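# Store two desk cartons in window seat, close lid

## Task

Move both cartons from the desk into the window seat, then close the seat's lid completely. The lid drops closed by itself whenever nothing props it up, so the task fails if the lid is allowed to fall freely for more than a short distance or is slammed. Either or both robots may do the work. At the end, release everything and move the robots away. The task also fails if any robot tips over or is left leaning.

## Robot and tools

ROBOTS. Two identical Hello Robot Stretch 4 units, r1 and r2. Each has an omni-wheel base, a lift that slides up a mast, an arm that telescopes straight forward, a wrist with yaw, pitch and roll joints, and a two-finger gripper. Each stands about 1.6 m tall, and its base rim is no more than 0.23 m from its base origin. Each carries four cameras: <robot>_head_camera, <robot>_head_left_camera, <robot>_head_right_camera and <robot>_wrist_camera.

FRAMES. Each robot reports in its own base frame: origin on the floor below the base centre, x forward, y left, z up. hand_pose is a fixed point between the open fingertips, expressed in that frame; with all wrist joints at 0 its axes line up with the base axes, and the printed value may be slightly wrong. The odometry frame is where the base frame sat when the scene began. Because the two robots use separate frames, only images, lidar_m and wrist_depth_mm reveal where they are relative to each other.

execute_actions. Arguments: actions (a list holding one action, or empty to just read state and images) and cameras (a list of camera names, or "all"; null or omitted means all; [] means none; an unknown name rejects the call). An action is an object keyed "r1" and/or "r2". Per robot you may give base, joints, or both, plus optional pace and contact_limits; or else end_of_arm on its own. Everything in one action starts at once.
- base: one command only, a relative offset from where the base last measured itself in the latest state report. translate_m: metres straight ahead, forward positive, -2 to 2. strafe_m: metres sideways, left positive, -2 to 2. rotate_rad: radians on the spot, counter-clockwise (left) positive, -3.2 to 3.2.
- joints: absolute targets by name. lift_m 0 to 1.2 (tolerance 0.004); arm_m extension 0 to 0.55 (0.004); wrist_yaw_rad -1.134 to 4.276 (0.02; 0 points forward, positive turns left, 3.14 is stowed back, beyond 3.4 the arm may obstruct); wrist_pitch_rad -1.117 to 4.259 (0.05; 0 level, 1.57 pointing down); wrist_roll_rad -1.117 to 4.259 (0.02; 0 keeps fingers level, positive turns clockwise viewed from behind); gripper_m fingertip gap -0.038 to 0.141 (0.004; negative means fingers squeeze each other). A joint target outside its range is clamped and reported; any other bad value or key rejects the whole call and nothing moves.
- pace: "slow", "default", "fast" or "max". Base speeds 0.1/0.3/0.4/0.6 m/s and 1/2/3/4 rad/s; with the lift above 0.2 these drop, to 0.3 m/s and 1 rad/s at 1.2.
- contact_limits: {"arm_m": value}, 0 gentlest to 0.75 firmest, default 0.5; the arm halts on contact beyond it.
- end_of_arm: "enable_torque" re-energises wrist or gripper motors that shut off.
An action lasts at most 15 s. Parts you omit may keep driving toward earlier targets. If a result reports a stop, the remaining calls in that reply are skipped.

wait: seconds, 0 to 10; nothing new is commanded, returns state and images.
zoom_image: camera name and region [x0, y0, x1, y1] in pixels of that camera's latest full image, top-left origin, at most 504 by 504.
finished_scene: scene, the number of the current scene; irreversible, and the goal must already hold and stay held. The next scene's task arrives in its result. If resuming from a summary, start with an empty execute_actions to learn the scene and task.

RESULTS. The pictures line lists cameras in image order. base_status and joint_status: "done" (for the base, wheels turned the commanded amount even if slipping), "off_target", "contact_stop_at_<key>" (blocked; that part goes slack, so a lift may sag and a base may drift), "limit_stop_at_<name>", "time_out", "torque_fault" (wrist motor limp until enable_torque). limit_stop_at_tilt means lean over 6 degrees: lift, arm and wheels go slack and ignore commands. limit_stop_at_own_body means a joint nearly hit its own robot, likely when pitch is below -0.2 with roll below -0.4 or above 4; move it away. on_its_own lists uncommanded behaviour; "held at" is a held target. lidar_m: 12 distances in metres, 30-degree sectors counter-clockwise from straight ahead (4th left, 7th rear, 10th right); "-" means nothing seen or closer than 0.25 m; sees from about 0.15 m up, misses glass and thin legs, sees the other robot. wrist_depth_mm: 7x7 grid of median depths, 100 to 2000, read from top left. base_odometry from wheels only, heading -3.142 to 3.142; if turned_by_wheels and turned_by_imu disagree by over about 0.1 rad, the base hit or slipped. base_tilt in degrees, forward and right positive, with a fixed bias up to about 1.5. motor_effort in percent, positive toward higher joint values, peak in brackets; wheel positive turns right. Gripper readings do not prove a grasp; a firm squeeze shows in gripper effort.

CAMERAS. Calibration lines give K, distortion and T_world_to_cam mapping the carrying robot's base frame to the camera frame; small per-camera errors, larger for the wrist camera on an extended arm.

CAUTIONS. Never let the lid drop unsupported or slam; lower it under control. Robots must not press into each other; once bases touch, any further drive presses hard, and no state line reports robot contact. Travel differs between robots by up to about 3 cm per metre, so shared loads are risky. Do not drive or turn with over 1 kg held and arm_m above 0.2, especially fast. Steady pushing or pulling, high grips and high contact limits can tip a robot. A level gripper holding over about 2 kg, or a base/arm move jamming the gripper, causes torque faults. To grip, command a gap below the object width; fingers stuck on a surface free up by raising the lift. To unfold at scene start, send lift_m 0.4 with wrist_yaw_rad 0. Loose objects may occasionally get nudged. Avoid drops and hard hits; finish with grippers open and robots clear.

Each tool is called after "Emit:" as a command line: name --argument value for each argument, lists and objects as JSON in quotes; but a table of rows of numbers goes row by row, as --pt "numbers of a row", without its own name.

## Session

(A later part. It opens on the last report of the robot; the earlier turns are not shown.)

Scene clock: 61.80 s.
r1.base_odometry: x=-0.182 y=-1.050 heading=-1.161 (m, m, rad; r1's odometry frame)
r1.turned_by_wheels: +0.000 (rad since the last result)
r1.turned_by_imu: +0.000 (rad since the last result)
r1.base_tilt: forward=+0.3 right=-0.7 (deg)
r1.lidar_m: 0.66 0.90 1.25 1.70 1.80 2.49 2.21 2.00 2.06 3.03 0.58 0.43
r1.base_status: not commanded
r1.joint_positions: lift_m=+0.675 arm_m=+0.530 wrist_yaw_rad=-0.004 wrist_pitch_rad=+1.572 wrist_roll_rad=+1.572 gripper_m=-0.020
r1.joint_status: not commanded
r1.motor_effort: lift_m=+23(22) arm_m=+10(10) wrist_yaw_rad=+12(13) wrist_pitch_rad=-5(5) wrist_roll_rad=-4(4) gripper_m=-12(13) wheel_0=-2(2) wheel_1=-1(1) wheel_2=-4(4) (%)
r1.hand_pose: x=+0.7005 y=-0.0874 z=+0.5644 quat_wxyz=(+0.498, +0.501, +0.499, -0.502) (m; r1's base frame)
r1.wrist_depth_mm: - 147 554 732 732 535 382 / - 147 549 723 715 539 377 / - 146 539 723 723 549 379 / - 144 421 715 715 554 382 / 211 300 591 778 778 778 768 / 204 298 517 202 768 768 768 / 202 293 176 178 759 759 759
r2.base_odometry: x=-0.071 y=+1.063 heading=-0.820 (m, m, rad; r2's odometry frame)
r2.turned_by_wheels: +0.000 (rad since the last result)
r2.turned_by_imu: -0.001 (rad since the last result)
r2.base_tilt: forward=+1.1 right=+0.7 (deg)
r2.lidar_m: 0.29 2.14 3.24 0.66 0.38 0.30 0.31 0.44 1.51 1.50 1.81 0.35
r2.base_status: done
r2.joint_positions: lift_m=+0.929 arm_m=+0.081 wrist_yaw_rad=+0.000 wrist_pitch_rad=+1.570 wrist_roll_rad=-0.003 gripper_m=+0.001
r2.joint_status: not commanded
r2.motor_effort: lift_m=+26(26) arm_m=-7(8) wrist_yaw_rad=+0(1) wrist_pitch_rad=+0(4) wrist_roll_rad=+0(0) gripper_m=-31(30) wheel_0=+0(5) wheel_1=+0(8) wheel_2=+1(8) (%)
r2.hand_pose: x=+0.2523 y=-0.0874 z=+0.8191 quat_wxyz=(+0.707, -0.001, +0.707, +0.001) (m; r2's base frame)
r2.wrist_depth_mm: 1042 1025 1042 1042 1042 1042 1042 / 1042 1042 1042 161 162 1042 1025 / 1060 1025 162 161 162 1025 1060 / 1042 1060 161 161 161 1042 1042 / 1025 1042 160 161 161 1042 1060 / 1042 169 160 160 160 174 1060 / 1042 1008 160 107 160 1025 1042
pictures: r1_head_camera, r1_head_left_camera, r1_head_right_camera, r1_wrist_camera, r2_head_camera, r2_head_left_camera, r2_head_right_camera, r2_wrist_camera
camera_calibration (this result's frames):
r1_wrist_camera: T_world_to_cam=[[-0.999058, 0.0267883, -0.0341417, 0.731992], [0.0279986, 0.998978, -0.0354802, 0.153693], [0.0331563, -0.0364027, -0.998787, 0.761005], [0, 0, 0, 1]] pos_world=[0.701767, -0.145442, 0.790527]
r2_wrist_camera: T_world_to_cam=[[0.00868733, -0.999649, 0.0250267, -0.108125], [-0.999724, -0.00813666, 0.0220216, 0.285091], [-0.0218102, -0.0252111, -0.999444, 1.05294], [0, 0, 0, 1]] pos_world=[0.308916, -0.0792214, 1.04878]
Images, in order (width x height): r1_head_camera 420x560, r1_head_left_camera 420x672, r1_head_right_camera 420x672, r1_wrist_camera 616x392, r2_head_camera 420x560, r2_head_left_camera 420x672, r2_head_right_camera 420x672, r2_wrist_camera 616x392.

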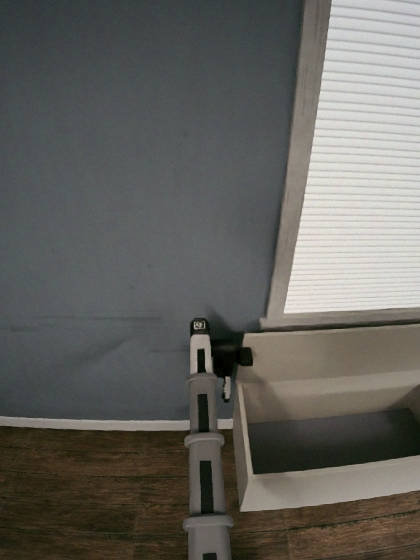

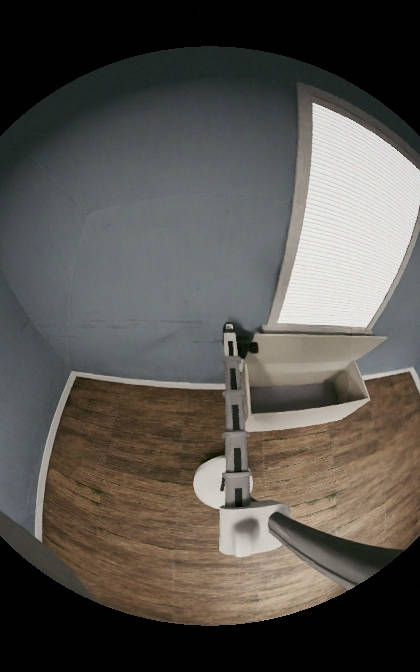

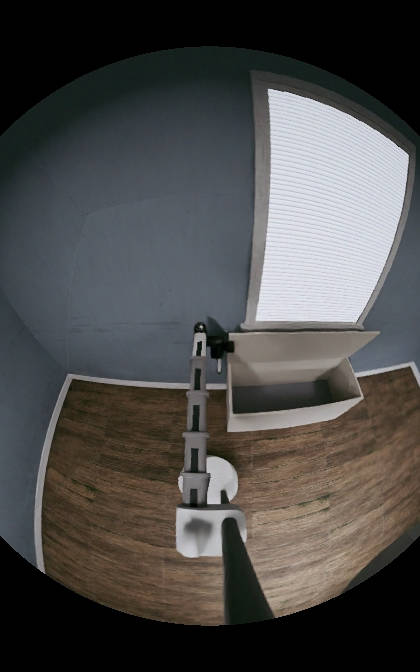

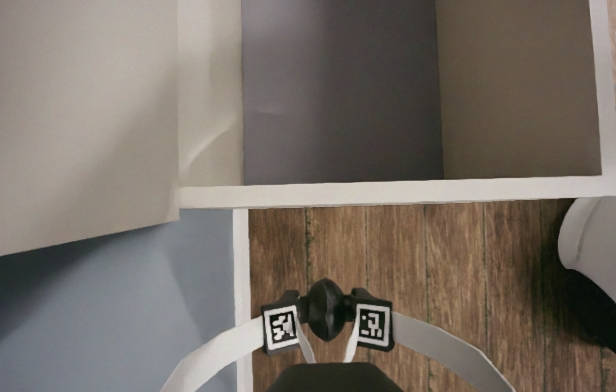

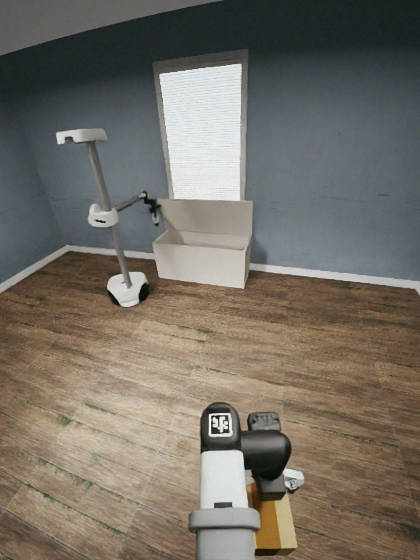

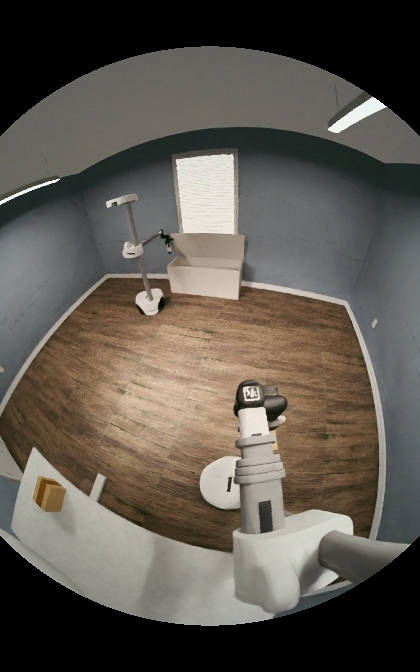

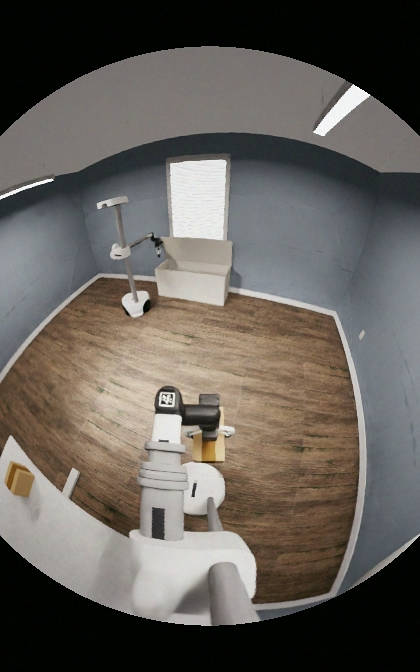

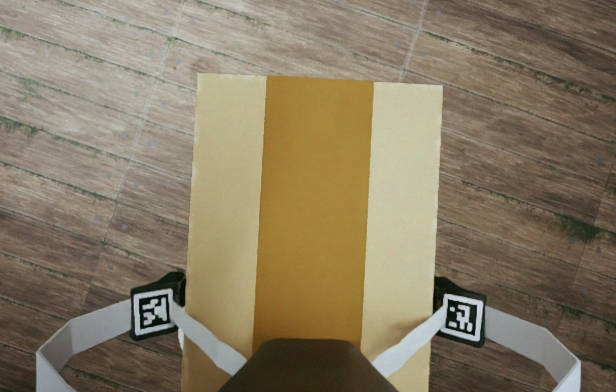

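Emit:
zoom_image --camera "r2_head_camera" --region '[100, 180, 280, 320]'

Region (100, 180, 280, 320) of r2_head_camera's 420x560 image, scaled by 2.800, with more detail than that image has.

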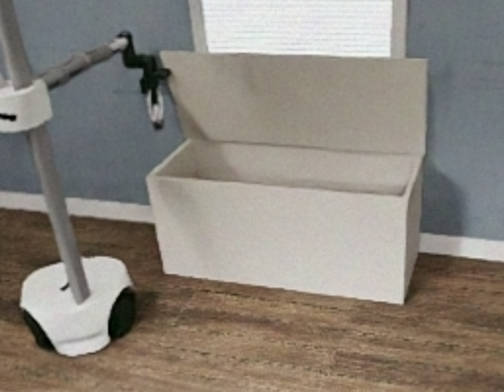

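Emit:
execute_actions --actions '[{"r2": {"base": {"translate_m": 1.9}, "joints": {"lift_m": 0.70, "wrist_roll_rad": 0.28}}}]' --cameras '["r2_head_camera", "r2_wrist_camera", "r1_head_camera"]'

Scene clock: 72.40 s.
r1.base_odometry: x=-0.182 y=-1.050 heading=-1.161 (m, m, rad; r1's odometry frame)
r1.turned_by_wheels: +0.000 (rad since the last result)
r1.turned_by_imu: +0.001 (rad since the last result)
r1.base_tilt: forward=+0.3 right=-0.7 (deg)
r1.lidar_m: 0.66 0.88 1.24 1.68 1.78 2.51 2.24 2.26 3.15 0.76 0.58 0.44
r1.base_status: not commanded
r1.joint_positions: lift_m=+0.675 arm_m=+0.530 wrist_yaw_rad=-0.004 wrist_pitch_rad=+1.572 wrist_roll_rad=+1.572 gripper_m=-0.020
r1.joint_status: not commanded
r1.motor_effort: lift_m=+23(23) arm_m=+10(10) wrist_yaw_rad=+13(14) wrist_pitch_rad=-3(5) wrist_roll_rad=-4(3) gripper_m=-12(12) wheel_0=-1(1) wheel_1=-1(1) wheel_2=-4(4) (%)
r1.hand_pose: x=+0.7005 y=-0.0874 z=+0.5644 quat_wxyz=(+0.498, +0.501, +0.499, -0.502) (m; r1's base frame)
r1.wrist_depth_mm: - 147 554 723 732 535 382 / - 146 544 723 723 544 377 / - 146 539 723 715 549 377 / - 145 421 723 715 554 382 / 210 301 585 778 768 778 768 / 203 298 512 203 778 768 768 / 201 293 177 178 768 759 759
r2.base_odometry: x=+1.226 y=-0.325 heading=-0.820 (m, m, rad; r2's odometry frame)
r2.turned_by_wheels: +0.000 (rad since the last result)
r2.turned_by_imu: -0.011 (rad since the last result)
r2.base_tilt: forward=+1.1 right=+0.7 (deg)
r2.lidar_m: 0.39 0.45 0.78 0.77 3.18 2.16 2.16 2.38 2.06 1.55 0.92 0.33
r2.base_status: done
r2.joint_positions: lift_m=+0.700 arm_m=+0.081 wrist_yaw_rad=+0.000 wrist_pitch_rad=+1.570 wrist_roll_rad=+0.280 gripper_m=+0.001
r2.joint_status: all done
r2.motor_effort: lift_m=+21(23) arm_m=-7(7) wrist_yaw_rad=+0(1) wrist_pitch_rad=+1(1) wrist_roll_rad=+1(3) gripper_m=-30(29) wheel_0=-1(4) wheel_1=+0(3) wheel_2=+2(12) (%)
r2.hand_pose: x=+0.2524 y=-0.0874 z=+0.5895 quat_wxyz=(+0.700, +0.099, +0.700, -0.098) (m; r2's base frame)
r2.wrist_depth_mm: 741 750 741 750 750 415 809 / 750 750 741 161 162 418 809 / 512 477 161 161 162 473 820 / 820 809 162 161 162 809 809 / 820 798 161 160 161 788 809 / 820 170 160 160 160 174 820 / 809 809 160 107 161 820 809
pictures: r1_head_camera, r2_head_camera, r2_wrist_camera
camera_calibration (this result's frames):
r2_wrist_camera: T_world_to_cam=[[-0.27051, -0.962397, 0.0248417, -0.0285501], [-0.96232, 0.271049, 0.0217461, 0.305338], [-0.0276617, -0.0180232, -0.999455, 0.825583], [0, 0, 0, 1]] pos_world=[0.308947, -0.0953585, 0.819202]
Images, in order (width x height): r1_head_camera 420x560, r2_head_camera 420x560, r2_wrist_camera 616x392.

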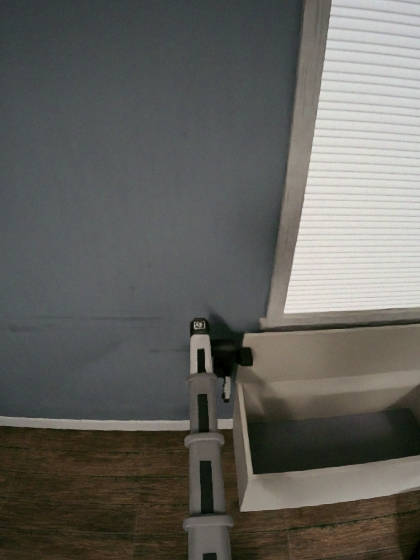

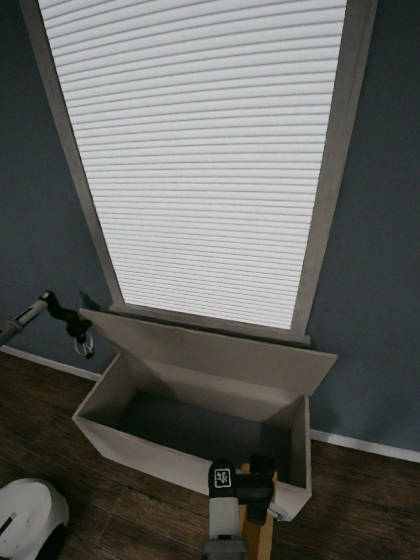

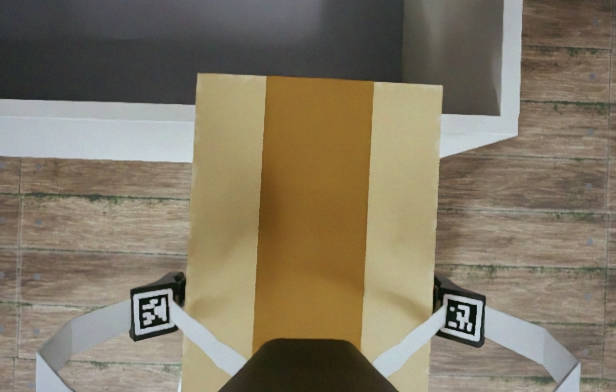

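Emit:
zoom_image --camera "r2_wrist_camera" --region '[380, 40, 616, 200]'

Emit:
zoom_image --camera "r2_wrist_camera" --region '[0, 40, 236, 200]'

Region (380, 40, 616, 200) of r2_wrist_camera's 616x392 image, scaled by 2.136; it fills the top 342 rows of this view, and the rest is white.

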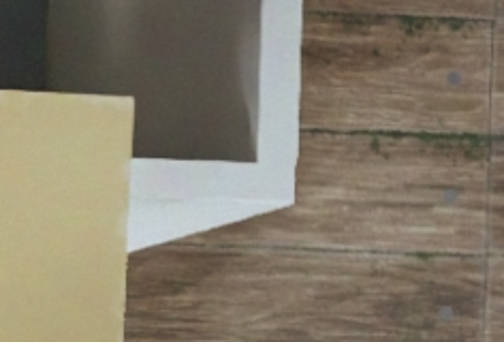

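Region (0, 40, 236, 200) of r2_wrist_camera's 616x392 image, scaled by 2.136; it fills the top 342 rows of this view, and the rest is white.

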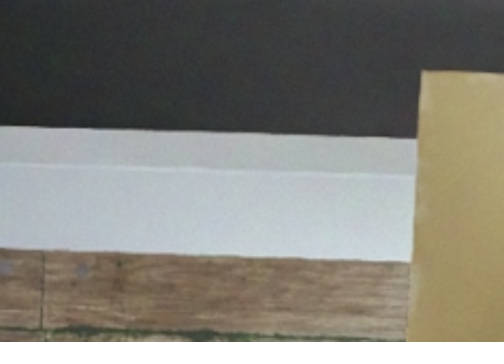

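Emit:
execute_actions --actions '[{"r2": {"joints": {"lift_m": 0.66, "arm_m": 0.357}}}]' --cameras '["r2_head_camera", "r2_wrist_camera", "r1_head_camera"]'

Scene clock: 76.80 s.
r1.base_odometry: x=-0.182 y=-1.050 heading=-1.161 (m, m, rad; r1's odometry frame)
r1.turned_by_wheels: +0.000 (rad since the last result)
r1.turned_by_imu: +0.000 (rad since the last result)
r1.base_tilt: forward=+0.3 right=-0.7 (deg)
r1.lidar_m: 0.67 0.90 1.21 1.70 1.77 2.52 2.24 2.24 3.14 0.75 0.59 0.44
r1.base_status: not commanded
r1.joint_positions: lift_m=+0.675 arm_m=+0.530 wrist_yaw_rad=-0.004 wrist_pitch_rad=+1.572 wrist_roll_rad=+1.572 gripper_m=-0.020
r1.joint_status: not commanded
r1.motor_effort: lift_m=+22(22) arm_m=+10(10) wrist_yaw_rad=+13(13) wrist_pitch_rad=-7(7) wrist_roll_rad=-4(4) gripper_m=-14(13) wheel_0=-1(2) wheel_1=+0(1) wheel_2=-4(4) (%)
r1.hand_pose: x=+0.7005 y=-0.0874 z=+0.5644 quat_wxyz=(+0.498, +0.501, +0.499, -0.502) (m; r1's base frame)
r1.wrist_depth_mm: - 146 554 732 732 535 382 / - 147 549 732 723 539 377 / - 146 535 723 723 554 379 / - 144 424 715 723 554 382 / 211 301 591 768 768 778 768 / 204 298 512 203 768 768 768 / 201 293 177 178 759 768 768
r2.base_odometry: x=+1.226 y=-0.325 heading=-0.820 (m, m, rad; r2's odometry frame)
r2.turned_by_wheels: +0.000 (rad since the last result)
r2.turned_by_imu: -0.002 (rad since the last result)
r2.base_tilt: forward=+1.2 right=+0.7 (deg)
r2.lidar_m: 0.37 0.44 0.76 0.76 3.18 2.18 2.17 2.37 2.07 1.56 0.94 0.38
r2.base_status: not commanded
r2.joint_positions: lift_m=+0.660 arm_m=+0.356 wrist_yaw_rad=+0.000 wrist_pitch_rad=+1.570 wrist_roll_rad=+0.280 gripper_m=+0.001
r2.joint_status: all done
r2.motor_effort: lift_m=+20(21) arm_m=+7(6) wrist_yaw_rad=-2(2) wrist_pitch_rad=+2(3) wrist_roll_rad=-1(0) gripper_m=-30(31) wheel_0=-1(2) wheel_1=-1(1) wheel_2=+2(2) (%)
r2.hand_pose: x=+0.5269 y=-0.0874 z=+0.5496 quat_wxyz=(+0.701, +0.098, +0.700, -0.098) (m; r2's base frame)
r2.wrist_depth_mm: 473 477 462 455 445 436 384 / 707 715 585 161 162 539 382 / 707 707 161 161 162 539 382 / 707 707 161 161 162 539 375 / 715 707 161 160 161 530 370 / 525 170 160 160 161 174 366 / 336 368 160 107 160 373 332
pictures: r1_head_camera, r2_head_camera, r2_wrist_camera
camera_calibration (this result's frames):
r2_wrist_camera: T_world_to_cam=[[-0.270222, -0.962479, 0.0247925, 0.0465645], [-0.962406, 0.270757, 0.0215711, 0.570475], [-0.0274745, -0.0180315, -0.99946, 0.793146], [0, 0, 0, 1]] pos_world=[0.583402, -0.0953413, 0.779257]
Images, in order (width x height): r1_head_camera 420x560, r2_head_camera 420x560, r2_wrist_camera 616x392.

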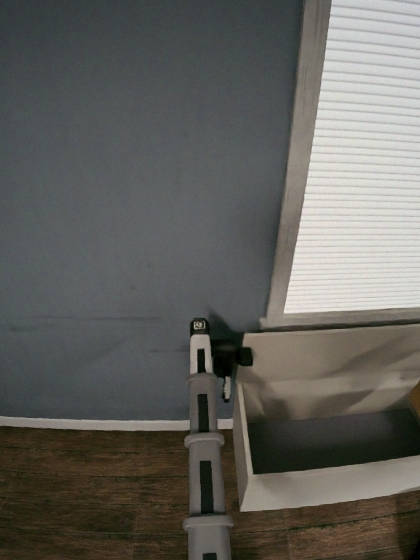

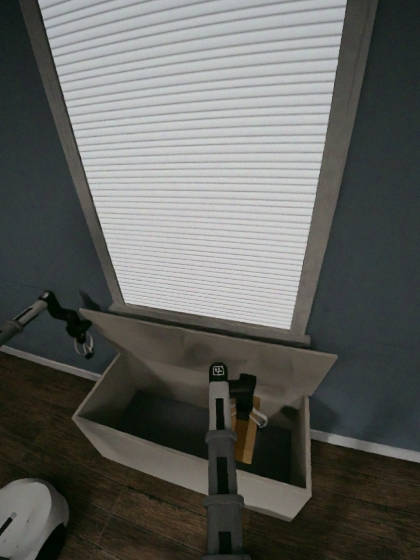

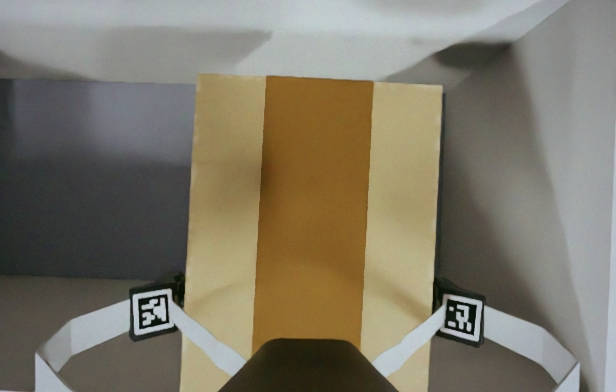

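Emit:
zoom_image --camera "r2_wrist_camera" --region '[0, 250, 200, 392]'

Emit:
zoom_image --camera "r2_wrist_camera" --region '[416, 250, 616, 392]'

Region (0, 250, 200, 392) of r2_wrist_camera's 616x392 image, scaled by 2.520; it fills the top 358 rows of this view, and the rest is white.

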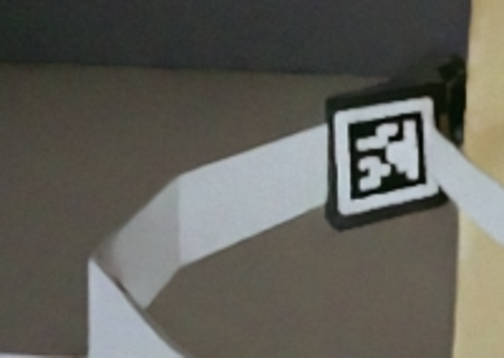

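Region (416, 250, 616, 392) of r2_wrist_camera's 616x392 image, scaled by 2.520; it fills the top 358 rows of this view, and the rest is white.

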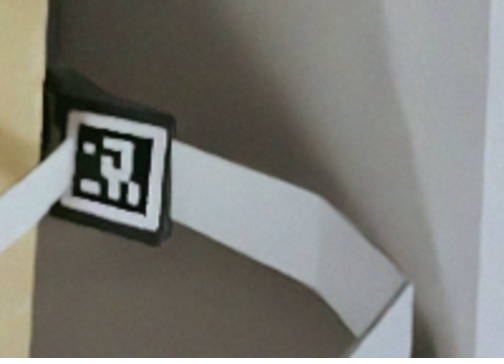

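Emit:
execute_actions --actions '[{"r2": {"joints": {"lift_m": 0.263, "arm_m": 0.372}}}]' --cameras '["r2_head_camera", "r2_wrist_camera", "r1_head_camera", "r1_head_right_camera"]'

Scene clock: 82.07 s.
r1.base_odometry: x=-0.182 y=-1.050 heading=-1.161 (m, m, rad; r1's odometry frame)
r1.turned_by_wheels: +0.000 (rad since the last result)
r1.turned_by_imu: +0.001 (rad since the last result)
r1.base_tilt: forward=+0.3 right=-0.7 (deg)
r1.lidar_m: 0.65 0.87 1.25 1.70 1.79 2.49 2.22 2.27 3.14 0.74 0.58 0.42
r1.base_status: not commanded
r1.joint_positions: lift_m=+0.675 arm_m=+0.530 wrist_yaw_rad=-0.004 wrist_pitch_rad=+1.572 wrist_roll_rad=+1.572 gripper_m=-0.020
r1.joint_status: not commanded
r1.motor_effort: lift_m=+22(23) arm_m=+10(10) wrist_yaw_rad=+13(14) wrist_pitch_rad=-6(5) wrist_roll_rad=-4(4) gripper_m=-11(13) wheel_0=-2(1) wheel_1=-1(1) wheel_2=-4(4) (%)
r1.hand_pose: x=+0.7005 y=-0.0874 z=+0.5644 quat_wxyz=(+0.498, +0.501, +0.499, -0.502) (m; r1's base frame)
r1.wrist_depth_mm: - 146 554 723 732 535 382 / - 147 544 723 723 544 375 / - 146 539 732 723 549 379 / - 144 424 715 715 549 382 / 211 301 591 778 778 768 768 / 203 297 512 203 768 768 768 / 201 294 177 179 768 768 759
r2.base_odometry: x=+1.226 y=-0.325 heading=-0.820 (m, m, rad; r2's odometry frame)
r2.turned_by_wheels: +0.000 (rad since the last result)
r2.turned_by_imu: -0.002 (rad since the last result)
r2.base_tilt: forward=+1.2 right=+0.7 (deg)
r2.lidar_m: 0.37 0.47 0.75 0.76 3.17 2.16 2.16 2.36 2.05 1.58 0.90 0.38
r2.base_status: not commanded
r2.joint_positions: lift_m=+0.263 arm_m=+0.371 wrist_yaw_rad=+0.000 wrist_pitch_rad=+1.570 wrist_roll_rad=+0.280 gripper_m=+0.001
r2.joint_status: all done
r2.motor_effort: lift_m=+20(19) arm_m=+7(7) wrist_yaw_rad=+0(1) wrist_pitch_rad=+0(0) wrist_roll_rad=+0(0) gripper_m=-29(29) wheel_0=-2(1) wheel_1=+0(0) wheel_2=+2(2) (%)
r2.hand_pose: x=+0.5418 y=-0.0874 z=+0.1526 quat_wxyz=(+0.700, +0.099, +0.700, -0.098) (m; r2's base frame)
r2.wrist_depth_mm: 312 312 312 314 314 312 312 / 312 314 314 162 162 312 312 / 312 314 161 161 162 312 312 / 314 314 161 161 161 312 312 / 314 312 160 160 161 312 312 / 310 170 160 160 161 174 312 / 314 314 161 107 160 310 312
pictures: r1_head_camera, r1_head_right_camera, r2_head_camera, r2_wrist_camera
camera_calibration (this result's frames):
r2_wrist_camera: T_world_to_cam=[[-0.270395, -0.962429, 0.0248407, 0.060533], [-0.962352, 0.270935, 0.0217424, 0.59337], [-0.0276557, -0.0180265, -0.999455, 0.396871], [0, 0, 0, 1]] pos_world=[0.598375, -0.0953518, 0.38225]
Images, in order (width x height): r1_head_camera 420x560, r1_head_right_camera 420x672, r2_head_camera 420x560, r2_wrist_camera 616x392.

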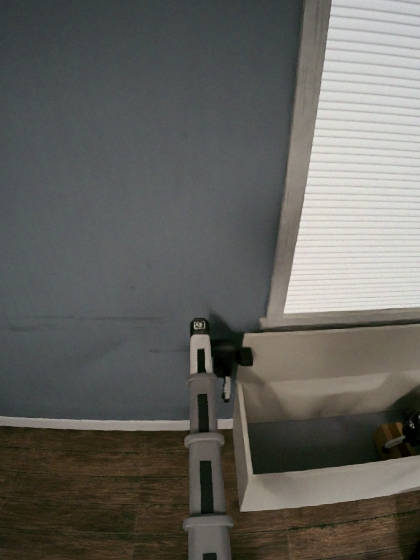

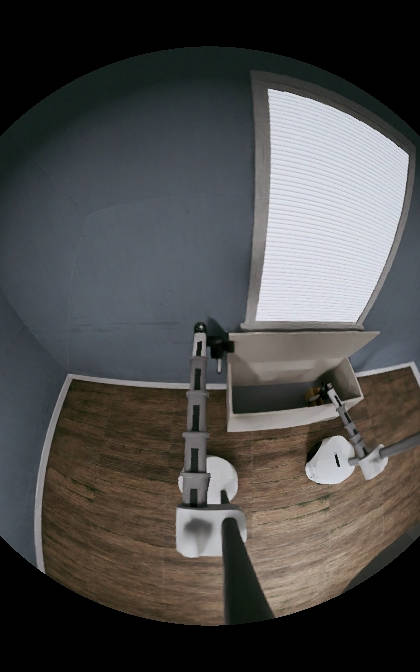

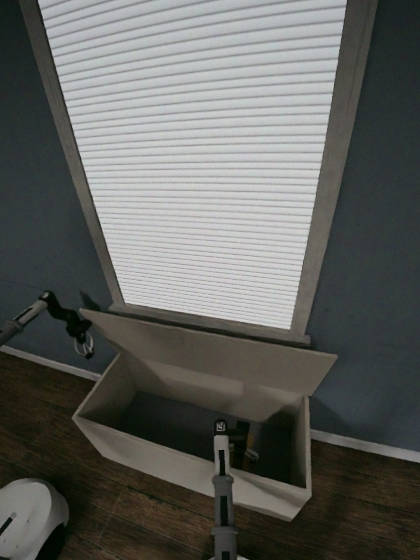

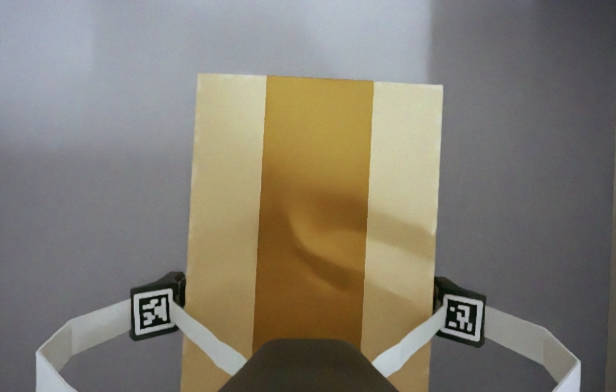

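Emit:
execute_actions --actions '[{"r2": {"joints": {"gripper_m": 0.141}}}]' --cameras '["r2_wrist_camera"]'

Scene clock: 84.93 s.
r1.base_odometry: x=-0.182 y=-1.050 heading=-1.161 (m, m, rad; r1's odometry frame)
r1.turned_by_wheels: +0.000 (rad since the last result)
r1.turned_by_imu: +0.000 (rad since the last result)
r1.base_tilt: forward=+0.3 right=-0.7 (deg)
r1.lidar_m: 0.63 0.87 1.26 1.71 1.78 2.52 2.21 2.26 3.13 0.75 0.58 0.43
r1.base_status: not commanded
r1.joint_positions: lift_m=+0.675 arm_m=+0.530 wrist_yaw_rad=-0.004 wrist_pitch_rad=+1.572 wrist_roll_rad=+1.572 gripper_m=-0.020
r1.joint_status: not commanded
r1.on_its_own: wrist_yaw_rad is at rest, and its effort (+14) is outside its rest range (-13 to +13)
r1.motor_effort: lift_m=+22(23) arm_m=+10(10) wrist_yaw_rad=+14(13) wrist_pitch_rad=-5(4) wrist_roll_rad=-4(4) gripper_m=-12(11) wheel_0=-1(1) wheel_1=-1(1) wheel_2=-4(4) (%)
r1.hand_pose: x=+0.7005 y=-0.0874 z=+0.5644 quat_wxyz=(+0.498, +0.501, +0.499, -0.502) (m; r1's base frame)
r1.wrist_depth_mm: - 147 554 723 732 530 382 / - 146 549 732 723 544 377 / - 145 539 723 723 549 379 / - 145 421 723 715 554 382 / 210 301 591 778 768 778 768 / 204 297 512 202 768 768 759 / 202 293 177 178 759 759 768
r2.base_odometry: x=+1.226 y=-0.325 heading=-0.820 (m, m, rad; r2's odometry frame)
r2.turned_by_wheels: +0.000 (rad since the last result)
r2.turned_by_imu: -0.001 (rad since the last result)
r2.base_tilt: forward=+1.1 right=+0.6 (deg)
r2.lidar_m: 0.38 0.44 0.78 0.78 3.15 2.17 2.14 2.37 2.06 1.58 0.92 0.38
r2.base_status: not commanded
r2.joint_positions: lift_m=+0.263 arm_m=+0.371 wrist_yaw_rad=+0.000 wrist_pitch_rad=+1.570 wrist_roll_rad=+0.280 gripper_m=+0.141
r2.joint_status: all done
r2.motor_effort: lift_m=+20(20) arm_m=+7(7) wrist_yaw_rad=-2(0) wrist_pitch_rad=+0(0) wrist_roll_rad=+0(0) gripper_m=-1(30) wheel_0=-1(1) wheel_1=-1(1) wheel_2=+2(2) (%)
r2.hand_pose: x=+0.5417 y=-0.0874 z=+0.1526 quat_wxyz=(+0.700, +0.098, +0.700, -0.098) (m; r2's base frame)
r2.wrist_depth_mm: 315 315 317 317 317 317 317 / 317 315 317 317 315 317 315 / 317 319 198 198 198 315 317 / 315 315 197 196 198 314 315 / 317 315 197 197 198 319 315 / 315 317 197 196 197 315 312 / 315 315 197 107 314 312 314
pictures: r2_wrist_camera
camera_calibration (this result's frames):
r2_wrist_camera: T_world_to_cam=[[-0.270399, -0.962426, 0.0249264, 0.0604991], [-0.962342, 0.270947, 0.0220472, 0.593236], [-0.0279725, -0.0180262, -0.999446, 0.397039], [0, 0, 0, 1]] pos_world=[0.598361, -0.0953525, 0.382232]
Images, in order (width x height): r2_wrist_camera 616x392.

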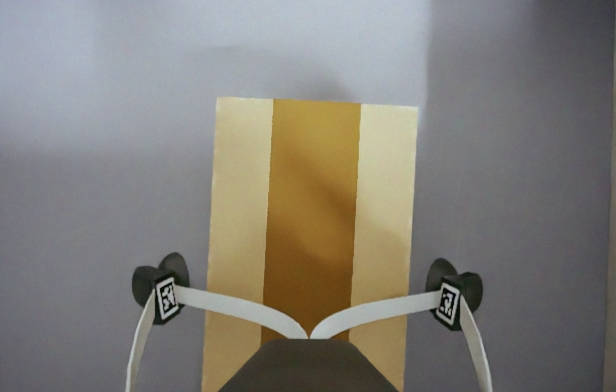

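Emit:
execute_actions --actions '[{"r2": {"joints": {"lift_m": 0.64}, "pace": "max"}}]' --cameras '["r2_wrist_camera"]'

Emit:
execute_actions --actions '[{"r2": {"base": {"rotate_rad": 2.76}, "joints": {"arm_m": 0.05, "wrist_roll_rad": 0.0}, "pace": "fast"}}]' --cameras '["r2_head_camera", "r2_head_left_camera", "r1_head_right_camera"]'

Scene clock: 92.33 s.
r1.base_odometry: x=-0.182 y=-1.050 heading=-1.161 (m, m, rad; r1's odometry frame)
r1.turned_by_wheels: +0.000 (rad since the last result)
r1.turned_by_imu: +0.001 (rad since the last result)
r1.base_tilt: forward=+0.3 right=-0.7 (deg)
r1.lidar_m: 0.67 0.87 1.21 1.71 1.78 2.48 2.22 2.26 3.14 0.75 0.57 0.43
r1.base_status: not commanded
r1.joint_positions: lift_m=+0.675 arm_m=+0.530 wrist_yaw_rad=-0.004 wrist_pitch_rad=+1.572 wrist_roll_rad=+1.572 gripper_m=-0.020
r1.joint_status: not commanded
r1.motor_effort: lift_m=+23(23) arm_m=+10(10) wrist_yaw_rad=+13(13) wrist_pitch_rad=-4(5) wrist_roll_rad=-4(4) gripper_m=-14(13) wheel_0=-1(2) wheel_1=-1(1) wheel_2=-4(4) (%)
r1.hand_pose: x=+0.7005 y=-0.0874 z=+0.5644 quat_wxyz=(+0.498, +0.501, +0.499, -0.502) (m; r1's base frame)
r1.wrist_depth_mm: - 147 554 732 732 535 382 / - 146 549 723 723 539 377 / - 146 539 723 723 549 377 / - 145 421 715 715 549 382 / 211 301 591 778 778 778 768 / 204 298 512 202 768 759 759 / 201 293 177 178 759 759 759
r2.base_odometry: x=+1.226 y=-0.325 heading=-0.820 (m, m, rad; r2's odometry frame)
r2.turned_by_wheels: +0.000 (rad since the last result)
r2.turned_by_imu: -0.002 (rad since the last result)
r2.base_tilt: forward=+1.2 right=+0.7 (deg)
r2.lidar_m: 0.38 0.45 0.78 0.78 3.19 2.17 2.13 2.38 2.06 1.58 0.93 0.39
r2.base_status: not commanded
r2.joint_positions: lift_m=+0.640 arm_m=+0.371 wrist_yaw_rad=+0.000 wrist_pitch_rad=+1.570 wrist_roll_rad=+0.280 gripper_m=+0.141
r2.joint_status: all done
r2.motor_effort: lift_m=+21(24) arm_m=+7(7) wrist_yaw_rad=+0(1) wrist_pitch_rad=+1(1) wrist_roll_rad=-1(1) gripper_m=+0(2) wheel_0=-1(2) wheel_1=-1(1) wheel_2=+1(1) (%)
r2.hand_pose: x=+0.5418 y=-0.0874 z=+0.5295 quat_wxyz=(+0.700, +0.099, +0.700, -0.098) (m; r2's base frame)
r2.wrist_depth_mm: 439 433 424 418 413 404 370 / 683 661 640 621 603 517 384 / 683 691 691 683 691 549 382 / 699 699 691 569 691 549 382 / 691 691 683 569 699 508 379 / 585 504 521 574 535 436 375 / 392 399 410 107 427 407 373
pictures: r2_wrist_camera
camera_calibration (this result's frames):
r2_wrist_camera: T_world_to_cam=[[-0.270438, -0.962416, 0.0248729, 0.05117], [-0.962337, 0.270981, 0.0218571, 0.585085], [-0.0277757, -0.0180252, -0.999452, 0.773653], [0, 0, 0, 1]] pos_world=[0.598376, -0.0953545, 0.759168]
Images, in order (width x height): r2_wrist_camera 616x392.

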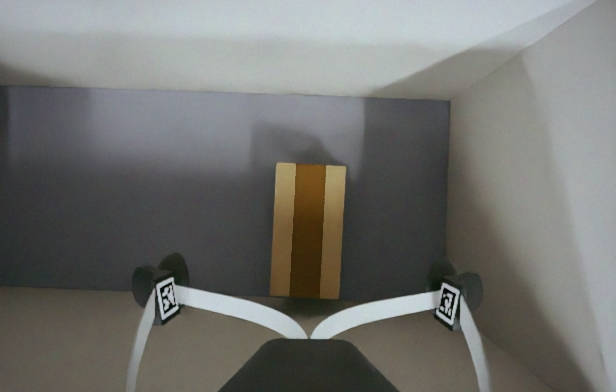

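Scene clock: 94.63 s.
r1.base_odometry: x=-0.182 y=-1.050 heading=-1.161 (m, m, rad; r1's odometry frame)
r1.turned_by_wheels: +0.000 (rad since the last result)
r1.turned_by_imu: +0.000 (rad since the last result)
r1.base_tilt: forward=+0.3 right=-0.7 (deg)
r1.lidar_m: 0.64 0.89 1.25 1.71 1.81 2.51 2.21 2.25 0.78 0.76 0.59 0.43
r1.base_status: not commanded
r1.joint_positions: lift_m=+0.675 arm_m=+0.530 wrist_yaw_rad=-0.004 wrist_pitch_rad=+1.572 wrist_roll_rad=+1.572 gripper_m=-0.020
r1.joint_status: not commanded
r1.motor_effort: lift_m=+23(23) arm_m=+10(10) wrist_yaw_rad=+13(13) wrist_pitch_rad=-5(6) wrist_roll_rad=-4(4) gripper_m=-10(10) wheel_0=-1(1) wheel_1=-1(1) wheel_2=-4(4) (%)
r1.hand_pose: x=+0.7005 y=-0.0874 z=+0.5644 quat_wxyz=(+0.498, +0.501, +0.499, -0.502) (m; r1's base frame)
r1.wrist_depth_mm: - 147 554 732 732 535 384 / - 146 549 723 732 539 375 / - 146 539 732 715 549 379 / - 145 421 715 715 549 382 / 211 303 585 778 778 768 768 / 204 298 512 203 768 768 768 / 202 293 177 178 768 759 768
r2.base_odometry: x=+1.226 y=-0.325 heading=+1.941 (m, m, rad; r2's odometry frame)
r2.turned_by_wheels: +2.760 (rad since the last result)
r2.turned_by_imu: +2.803 (rad since the last result)
r2.base_tilt: forward=+1.2 right=+0.7 (deg)
r2.lidar_m: 2.15 2.19 2.21 2.05 1.27 0.40 0.38 0.41 0.52 0.76 0.83 3.12
r2.base_status: done
r2.joint_positions: lift_m=+0.640 arm_m=+0.051 wrist_yaw_rad=+0.000 wrist_pitch_rad=+1.570 wrist_roll_rad=+0.000 gripper_m=+0.141
r2.joint_status: all done
r2.motor_effort: lift_m=+19(21) arm_m=-8(11) wrist_yaw_rad=+0(1) wrist_pitch_rad=+1(2) wrist_roll_rad=-3(8) gripper_m=+1(0) wheel_0=+0(7) wheel_1=+1(7) wheel_2=+2(8) (%)
r2.hand_pose: x=+0.2225 y=-0.0874 z=+0.5297 quat_wxyz=(+0.707, +0.000, +0.707, +0.000) (m; r2's base frame)
r2.wrist_depth_mm: 750 759 750 750 750 759 759 / 759 750 759 759 750 750 750 / 750 750 759 750 759 759 750 / 741 750 759 750 759 759 759 / 750 759 597 759 750 750 759 / 750 750 535 535 750 750 750 / 750 539 539 107 759 750 759
pictures: r1_head_right_camera, r2_head_camera, r2_head_left_camera
Images, in order (width x height): r1_head_right_camera 420x672, r2_head_camera 420x560, r2_head_left_camera 420x672.

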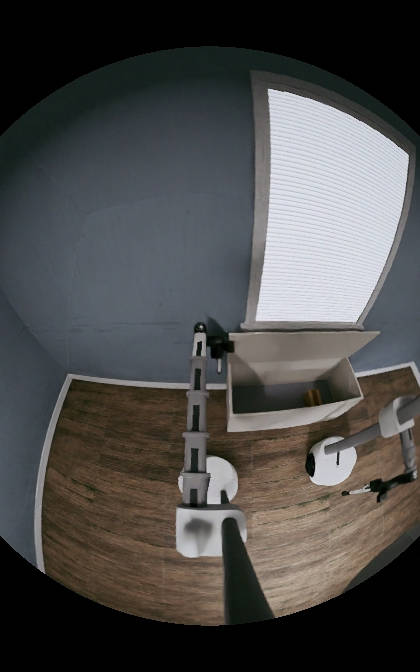

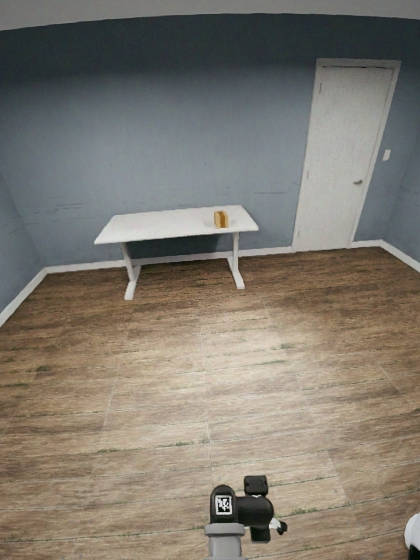

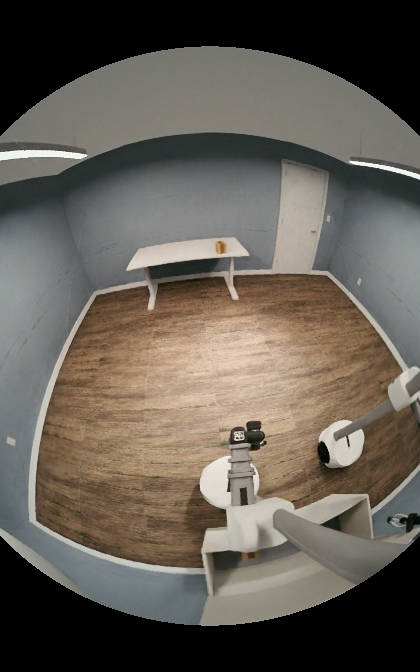

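Emit:
zoom_image --camera "r2_head_camera" --region '[180, 190, 280, 300]'

Region (180, 190, 280, 300) of r2_head_camera's 420x560 image, scaled by 4.582, with more detail than that image has; it fills the left 458 columns of this view, and the rest is white.

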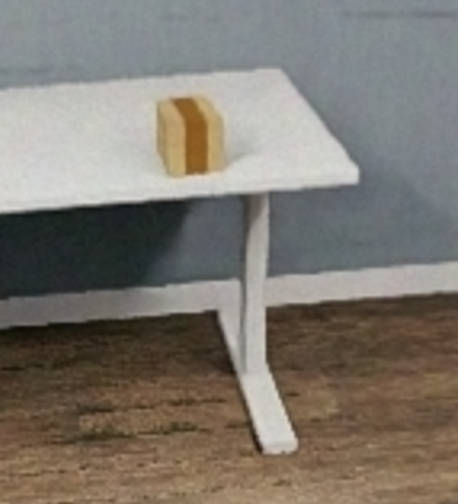

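Emit:
execute_actions --actions '[{"r2": {"base": {"translate_m": 1.87}, "joints": {"lift_m": 1.0, "arm_m": 0.28, "wrist_roll_rad": -0.13}, "pace": "max"}}]' --cameras '["r2_head_camera", "r2_wrist_camera"]'

Scene clock: 104.07 s.
r1.base_odometry: x=-0.182 y=-1.050 heading=-1.161 (m, m, rad; r1's odometry frame)
r1.turned_by_wheels: +0.000 (rad since the last result)
r1.turned_by_imu: +0.001 (rad since the last result)
r1.base_tilt: forward=+0.3 right=-0.7 (deg)
r1.lidar_m: 0.68 0.88 1.24 1.70 1.80 2.49 2.23 1.81 3.14 3.02 0.59 0.44
r1.base_status: not commanded
r1.joint_positions: lift_m=+0.675 arm_m=+0.530 wrist_yaw_rad=-0.004 wrist_pitch_rad=+1.572 wrist_roll_rad=+1.572 gripper_m=-0.020
r1.joint_status: not commanded
r1.motor_effort: lift_m=+22(23) arm_m=+10(10) wrist_yaw_rad=+13(13) wrist_pitch_rad=-6(7) wrist_roll_rad=-4(4) gripper_m=-13(12) wheel_0=-2(1) wheel_1=-1(1) wheel_2=-4(4) (%)
r1.hand_pose: x=+0.7005 y=-0.0874 z=+0.5644 quat_wxyz=(+0.498, +0.501, +0.499, -0.502) (m; r1's base frame)
r1.wrist_depth_mm: - 146 554 732 732 535 384 / - 146 544 732 723 539 377 / - 146 539 723 723 549 379 / - 145 421 723 723 554 379 / 210 303 585 778 778 778 778 / 203 297 512 202 768 768 768 / 202 293 177 178 759 768 768
r2.base_odometry: x=+0.550 y=+1.418 heading=+1.940 (m, m, rad; r2's odometry frame)
r2.turned_by_wheels: +0.000 (rad since the last result)
r2.turned_by_imu: -0.010 (rad since the last result)
r2.base_tilt: forward=+1.1 right=+0.6 (deg)
r2.lidar_m: 0.27 0.29 0.37 0.83 2.26 2.89 2.24 1.82 2.72 2.54 0.44 0.28
r2.base_status: done
r2.joint_positions: lift_m=+1.000 arm_m=+0.279 wrist_yaw_rad=+0.000 wrist_pitch_rad=+1.570 wrist_roll_rad=-0.130 gripper_m=+0.141
r2.joint_status: all done
r2.motor_effort: lift_m=+19(24) arm_m=+7(9) wrist_yaw_rad=+1(3) wrist_pitch_rad=+1(0) wrist_roll_rad=-2(4) gripper_m=-1(3) wheel_0=-1(7) wheel_1=-1(7) wheel_2=+1(12) (%)
r2.hand_pose: x=+0.4499 y=-0.0874 z=+0.8897 quat_wxyz=(+0.706, -0.046, +0.705, +0.046) (m; r2's base frame)
r2.wrist_depth_mm: 397 397 397 397 399 397 399 / 392 394 394 397 394 397 402 / 394 397 394 394 397 397 397 / 394 394 394 397 397 397 397 / 397 397 277 276 397 399 399 / 392 392 277 276 394 397 399 / 394 394 394 107 394 397 397
pictures: r2_head_camera, r2_wrist_camera
camera_calibration (this result's frames):
r2_wrist_camera: T_world_to_cam=[[0.134841, -0.990549, 0.0251221, -0.167647], [-0.990702, -0.134312, 0.0216684, 0.466256], [-0.0180894, -0.0278103, -0.99945, 1.12583], [0, 0, 0, 1]] pos_world=[0.504892, -0.0721291, 1.11932]
Images, in order (width x height): r2_head_camera 420x560, r2_wrist_camera 616x392.

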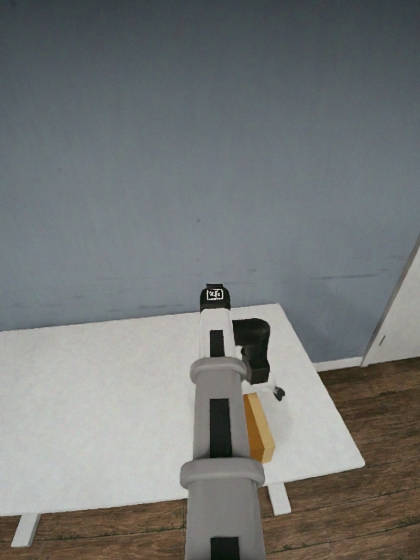

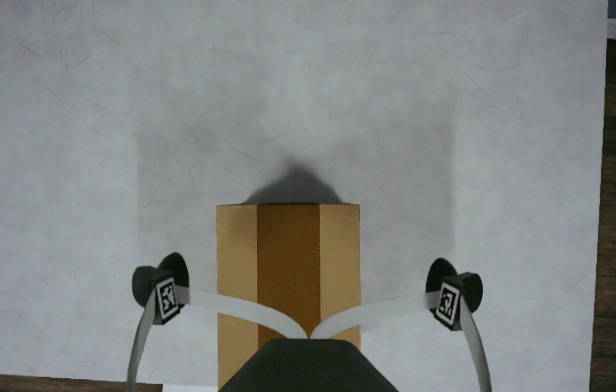

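Emit:
execute_actions --actions '[{"r2": {"joints": {"arm_m": 0.217, "wrist_roll_rad": -0.165}, "pace": "max"}}]' --cameras '["r2_wrist_camera"]'

Scene clock: 107.20 s.
r1.base_odometry: x=-0.182 y=-1.050 heading=-1.161 (m, m, rad; r1's odometry frame)
r1.turned_by_wheels: +0.000 (rad since the last result)
r1.turned_by_imu: +0.000 (rad since the last result)
r1.base_tilt: forward=+0.3 right=-0.7 (deg)
r1.lidar_m: 0.68 0.89 1.21 1.69 1.78 2.55 2.23 1.80 3.12 3.02 0.58 0.43
r1.base_status: not commanded
r1.joint_positions: lift_m=+0.675 arm_m=+0.530 wrist_yaw_rad=-0.004 wrist_pitch_rad=+1.572 wrist_roll_rad=+1.572 gripper_m=-0.020
r1.joint_status: not commanded
r1.motor_effort: lift_m=+23(22) arm_m=+10(10) wrist_yaw_rad=+13(13) wrist_pitch_rad=-7(4) wrist_roll_rad=-4(4) gripper_m=-13(12) wheel_0=-2(2) wheel_1=-1(1) wheel_2=-4(4) (%)
r1.hand_pose: x=+0.7005 y=-0.0874 z=+0.5644 quat_wxyz=(+0.498, +0.501, +0.499, -0.502) (m; r1's base frame)
r1.wrist_depth_mm: - 146 559 732 741 535 382 / - 146 549 723 723 544 377 / - 145 539 723 723 544 379 / - 144 424 715 723 554 382 / 211 303 591 778 778 768 768 / 203 298 512 203 759 778 768 / 202 293 177 179 768 768 768
r2.base_odometry: x=+0.550 y=+1.418 heading=+1.940 (m, m, rad; r2's odometry frame)
r2.turned_by_wheels: +0.000 (rad since the last result)
r2.turned_by_imu: -0.001 (rad since the last result)
r2.base_tilt: forward=+1.2 right=+0.7 (deg)
r2.lidar_m: 0.28 0.27 0.36 0.85 2.25 2.87 2.25 1.80 2.72 2.55 0.47 0.30
r2.base_status: not commanded
r2.joint_positions: lift_m=+1.000 arm_m=+0.218 wrist_yaw_rad=+0.000 wrist_pitch_rad=+1.570 wrist_roll_rad=-0.165 gripper_m=+0.141
r2.joint_status: all done
r2.motor_effort: lift_m=+19(19) arm_m=-8(6) wrist_yaw_rad=+3(1) wrist_pitch_rad=+0(1) wrist_roll_rad=-2(3) gripper_m=-1(0) wheel_0=-1(1) wheel_1=-1(1) wheel_2=+1(1) (%)
r2.hand_pose: x=+0.3894 y=-0.0874 z=+0.8897 quat_wxyz=(+0.705, -0.058, +0.704, +0.058) (m; r2's base frame)
r2.wrist_depth_mm: 394 397 397 397 394 397 402 / 397 397 397 397 397 397 399 / 394 397 392 276 397 399 397 / 392 394 397 278 394 397 399 / 392 394 394 276 394 392 399 / 392 394 279 276 277 394 397 / 1098 1118 904 107 1118 1098 1118
pictures: r2_wrist_camera
camera_calibration (this result's frames):
r2_wrist_camera: T_world_to_cam=[[0.169056, -0.985286, 0.0251295, -0.172359], [-0.985456, -0.16853, 0.0217755, 0.401194], [-0.01722, -0.0284453, -0.999447, 1.12434], [0, 0, 0, 1]] pos_world=[0.443859, -0.0702274, 1.11931]
Images, in order (width x height): r2_wrist_camera 616x392.

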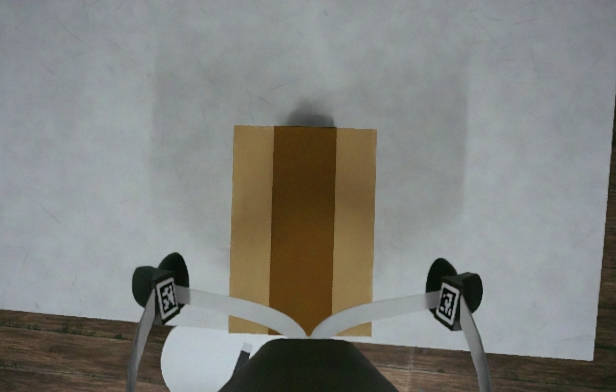

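Emit:
execute_actions --actions '[{"r2": {"joints": {"lift_m": 0.913, "gripper_m": 0.122}, "pace": "fast"}}]' --cameras '["r2_wrist_camera"]'

Emit:
execute_actions --actions '[{"r2": {"joints": {"gripper_m": 0.0}}}]' --cameras '["r2_wrist_camera", "r2_head_camera"]'

Scene clock: 109.50 s.
r1.base_odometry: x=-0.182 y=-1.050 heading=-1.161 (m, m, rad; r1's odometry frame)
r1.turned_by_wheels: +0.000 (rad since the last result)
r1.turned_by_imu: +0.000 (rad since the last result)
r1.base_tilt: forward=+0.3 right=-0.7 (deg)
r1.lidar_m: 0.66 0.90 1.24 1.71 1.81 2.52 2.23 1.79 3.15 3.04 0.58 0.45
r1.base_status: not commanded
r1.joint_positions: lift_m=+0.675 arm_m=+0.530 wrist_yaw_rad=-0.004 wrist_pitch_rad=+1.572 wrist_roll_rad=+1.572 gripper_m=-0.020
r1.joint_status: not commanded
r1.motor_effort: lift_m=+23(23) arm_m=+10(10) wrist_yaw_rad=+13(12) wrist_pitch_rad=-6(4) wrist_roll_rad=-4(4) gripper_m=-11(12) wheel_0=-1(2) wheel_1=-1(1) wheel_2=-4(4) (%)
r1.hand_pose: x=+0.7005 y=-0.0874 z=+0.5644 quat_wxyz=(+0.498, +0.501, +0.499, -0.502) (m; r1's base frame)
r1.wrist_depth_mm: - 147 554 732 732 535 382 / - 146 544 723 723 539 377 / - 146 539 723 723 549 377 / - 144 421 723 715 554 379 / 210 301 585 768 788 778 759 / 203 297 517 203 759 768 759 / 201 293 177 178 768 759 759
r2.base_odometry: x=+0.550 y=+1.418 heading=+1.940 (m, m, rad; r2's odometry frame)
r2.turned_by_wheels: +0.000 (rad since the last result)
r2.turned_by_imu: -0.001 (rad since the last result)
r2.base_tilt: forward=+1.1 right=+0.6 (deg)
r2.lidar_m: 0.28 0.28 0.36 0.81 2.26 2.87 2.25 1.78 2.71 2.53 0.47 0.31
r2.base_status: not commanded
r2.joint_positions: lift_m=+0.913 arm_m=+0.218 wrist_yaw_rad=+0.000 wrist_pitch_rad=+1.570 wrist_roll_rad=-0.165 gripper_m=+0.122
r2.joint_status: all done
r2.motor_effort: lift_m=+15(18) arm_m=-7(8) wrist_yaw_rad=+2(1) wrist_pitch_rad=+1(1) wrist_roll_rad=-3(1) gripper_m=-2(1) wheel_0=-1(1) wheel_1=-1(1) wheel_2=+1(1) (%)
r2.hand_pose: x=+0.3894 y=-0.0874 z=+0.8030 quat_wxyz=(+0.705, -0.058, +0.704, +0.058) (m; r2's base frame)
r2.wrist_depth_mm: 309 309 310 310 312 312 312 / 309 309 309 309 309 312 312 / 309 309 192 192 193 310 310 / 309 309 192 191 193 310 312 / 307 309 191 191 193 312 309 / 309 309 191 191 191 310 309 / 1025 809 191 107 307 309 309
pictures: r2_wrist_camera
camera_calibration (this result's frames):
r2_wrist_camera: T_world_to_cam=[[0.16907, -0.985284, 0.0251295, -0.170187], [-0.985454, -0.168543, 0.0217755, 0.403078], [-0.0172196, -0.0284456, -0.999447, 1.03777], [0, 0, 0, 1]] pos_world=[0.443858, -0.0702266, 1.0327]
Images, in order (width x height): r2_wrist_camera 616x392.

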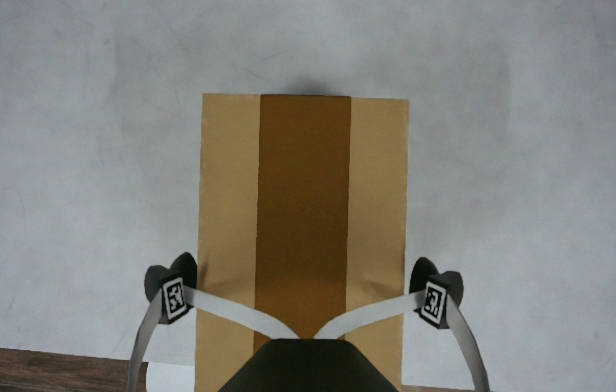

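Scene clock: 111.57 s.
r1.base_odometry: x=-0.182 y=-1.050 heading=-1.161 (m, m, rad; r1's odometry frame)
r1.turned_by_wheels: +0.000 (rad since the last result)
r1.turned_by_imu: +0.000 (rad since the last result)
r1.base_tilt: forward=+0.2 right=-0.7 (deg)
r1.lidar_m: 0.67 0.86 1.24 1.71 1.81 2.52 2.22 1.79 3.14 3.01 0.58 0.43
r1.base_status: not commanded
r1.joint_positions: lift_m=+0.675 arm_m=+0.530 wrist_yaw_rad=-0.004 wrist_pitch_rad=+1.572 wrist_roll_rad=+1.572 gripper_m=-0.020
r1.joint_status: not commanded
r1.motor_effort: lift_m=+23(23) arm_m=+10(10) wrist_yaw_rad=+12(12) wrist_pitch_rad=-5(8) wrist_roll_rad=-4(4) gripper_m=-11(10) wheel_0=-1(1) wheel_1=-1(1) wheel_2=-4(4) (%)
r1.hand_pose: x=+0.7005 y=-0.0874 z=+0.5644 quat_wxyz=(+0.498, +0.501, +0.499, -0.502) (m; r1's base frame)
r1.wrist_depth_mm: - 146 554 732 732 535 382 / - 146 549 723 715 544 377 / - 146 539 723 715 549 379 / - 144 421 723 715 549 382 / 210 303 591 778 768 778 768 / 203 298 512 203 768 768 768 / 201 293 177 178 768 759 759
r2.base_odometry: x=+0.550 y=+1.418 heading=+1.940 (m, m, rad; r2's odometry frame)
r2.turned_by_wheels: +0.000 (rad since the last result)
r2.turned_by_imu: -0.001 (rad since the last result)
r2.base_tilt: forward=+1.1 right=+0.6 (deg)
r2.lidar_m: 0.27 0.29 0.38 0.81 2.28 2.87 2.24 1.81 2.74 2.53 0.45 0.32
r2.base_status: not commanded
r2.joint_positions: lift_m=+0.913 arm_m=+0.218 wrist_yaw_rad=+0.000 wrist_pitch_rad=+1.571 wrist_roll_rad=-0.165 gripper_m=+0.001
r2.joint_status: all done
r2.motor_effort: lift_m=+18(18) arm_m=-8(7) wrist_yaw_rad=+1(2) wrist_pitch_rad=+0(2) wrist_roll_rad=-2(2) gripper_m=-29(30) wheel_0=+0(1) wheel_1=-1(1) wheel_2=+1(1) (%)
r2.hand_pose: x=+0.3892 y=-0.0874 z=+0.8028 quat_wxyz=(+0.705, -0.058, +0.705, +0.058) (m; r2's base frame)
r2.wrist_depth_mm: 307 304 306 307 307 310 309 / 306 306 167 167 167 307 309 / 307 307 166 165 167 307 309 / 306 307 165 164 164 307 307 / 306 307 163 163 163 307 307 / 306 170 162 161 161 174 309 / 1008 809 159 107 160 309 307
pictures: r2_head_camera, r2_wrist_camera
camera_calibration (this result's frames):
r2_wrist_camera: T_world_to_cam=[[0.169419, -0.985226, 0.0250231, -0.170197], [-0.985383, -0.168877, 0.0223953, 0.402357], [-0.0178386, -0.0284515, -0.999436, 1.03774], [0, 0, 0, 1]] pos_world=[0.443822, -0.0702081, 1.0324]
Images, in order (width x height): r2_head_camera 420x560, r2_wrist_camera 616x392.

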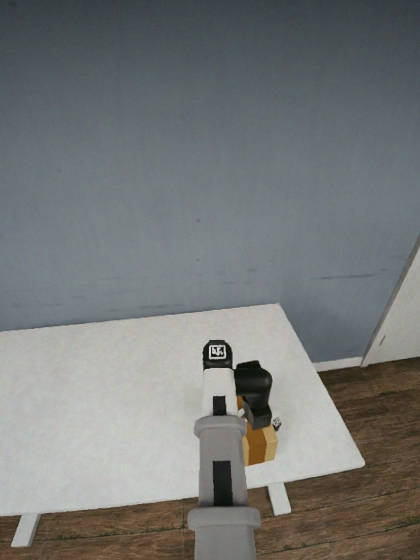

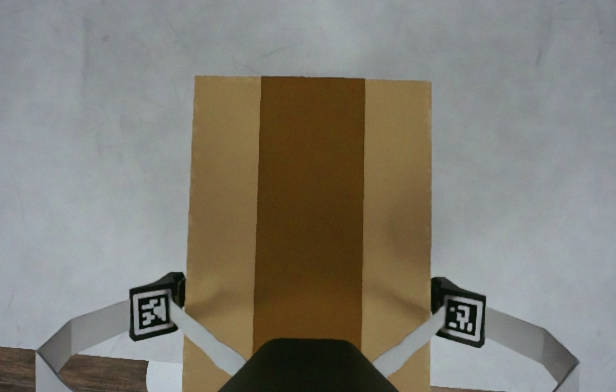

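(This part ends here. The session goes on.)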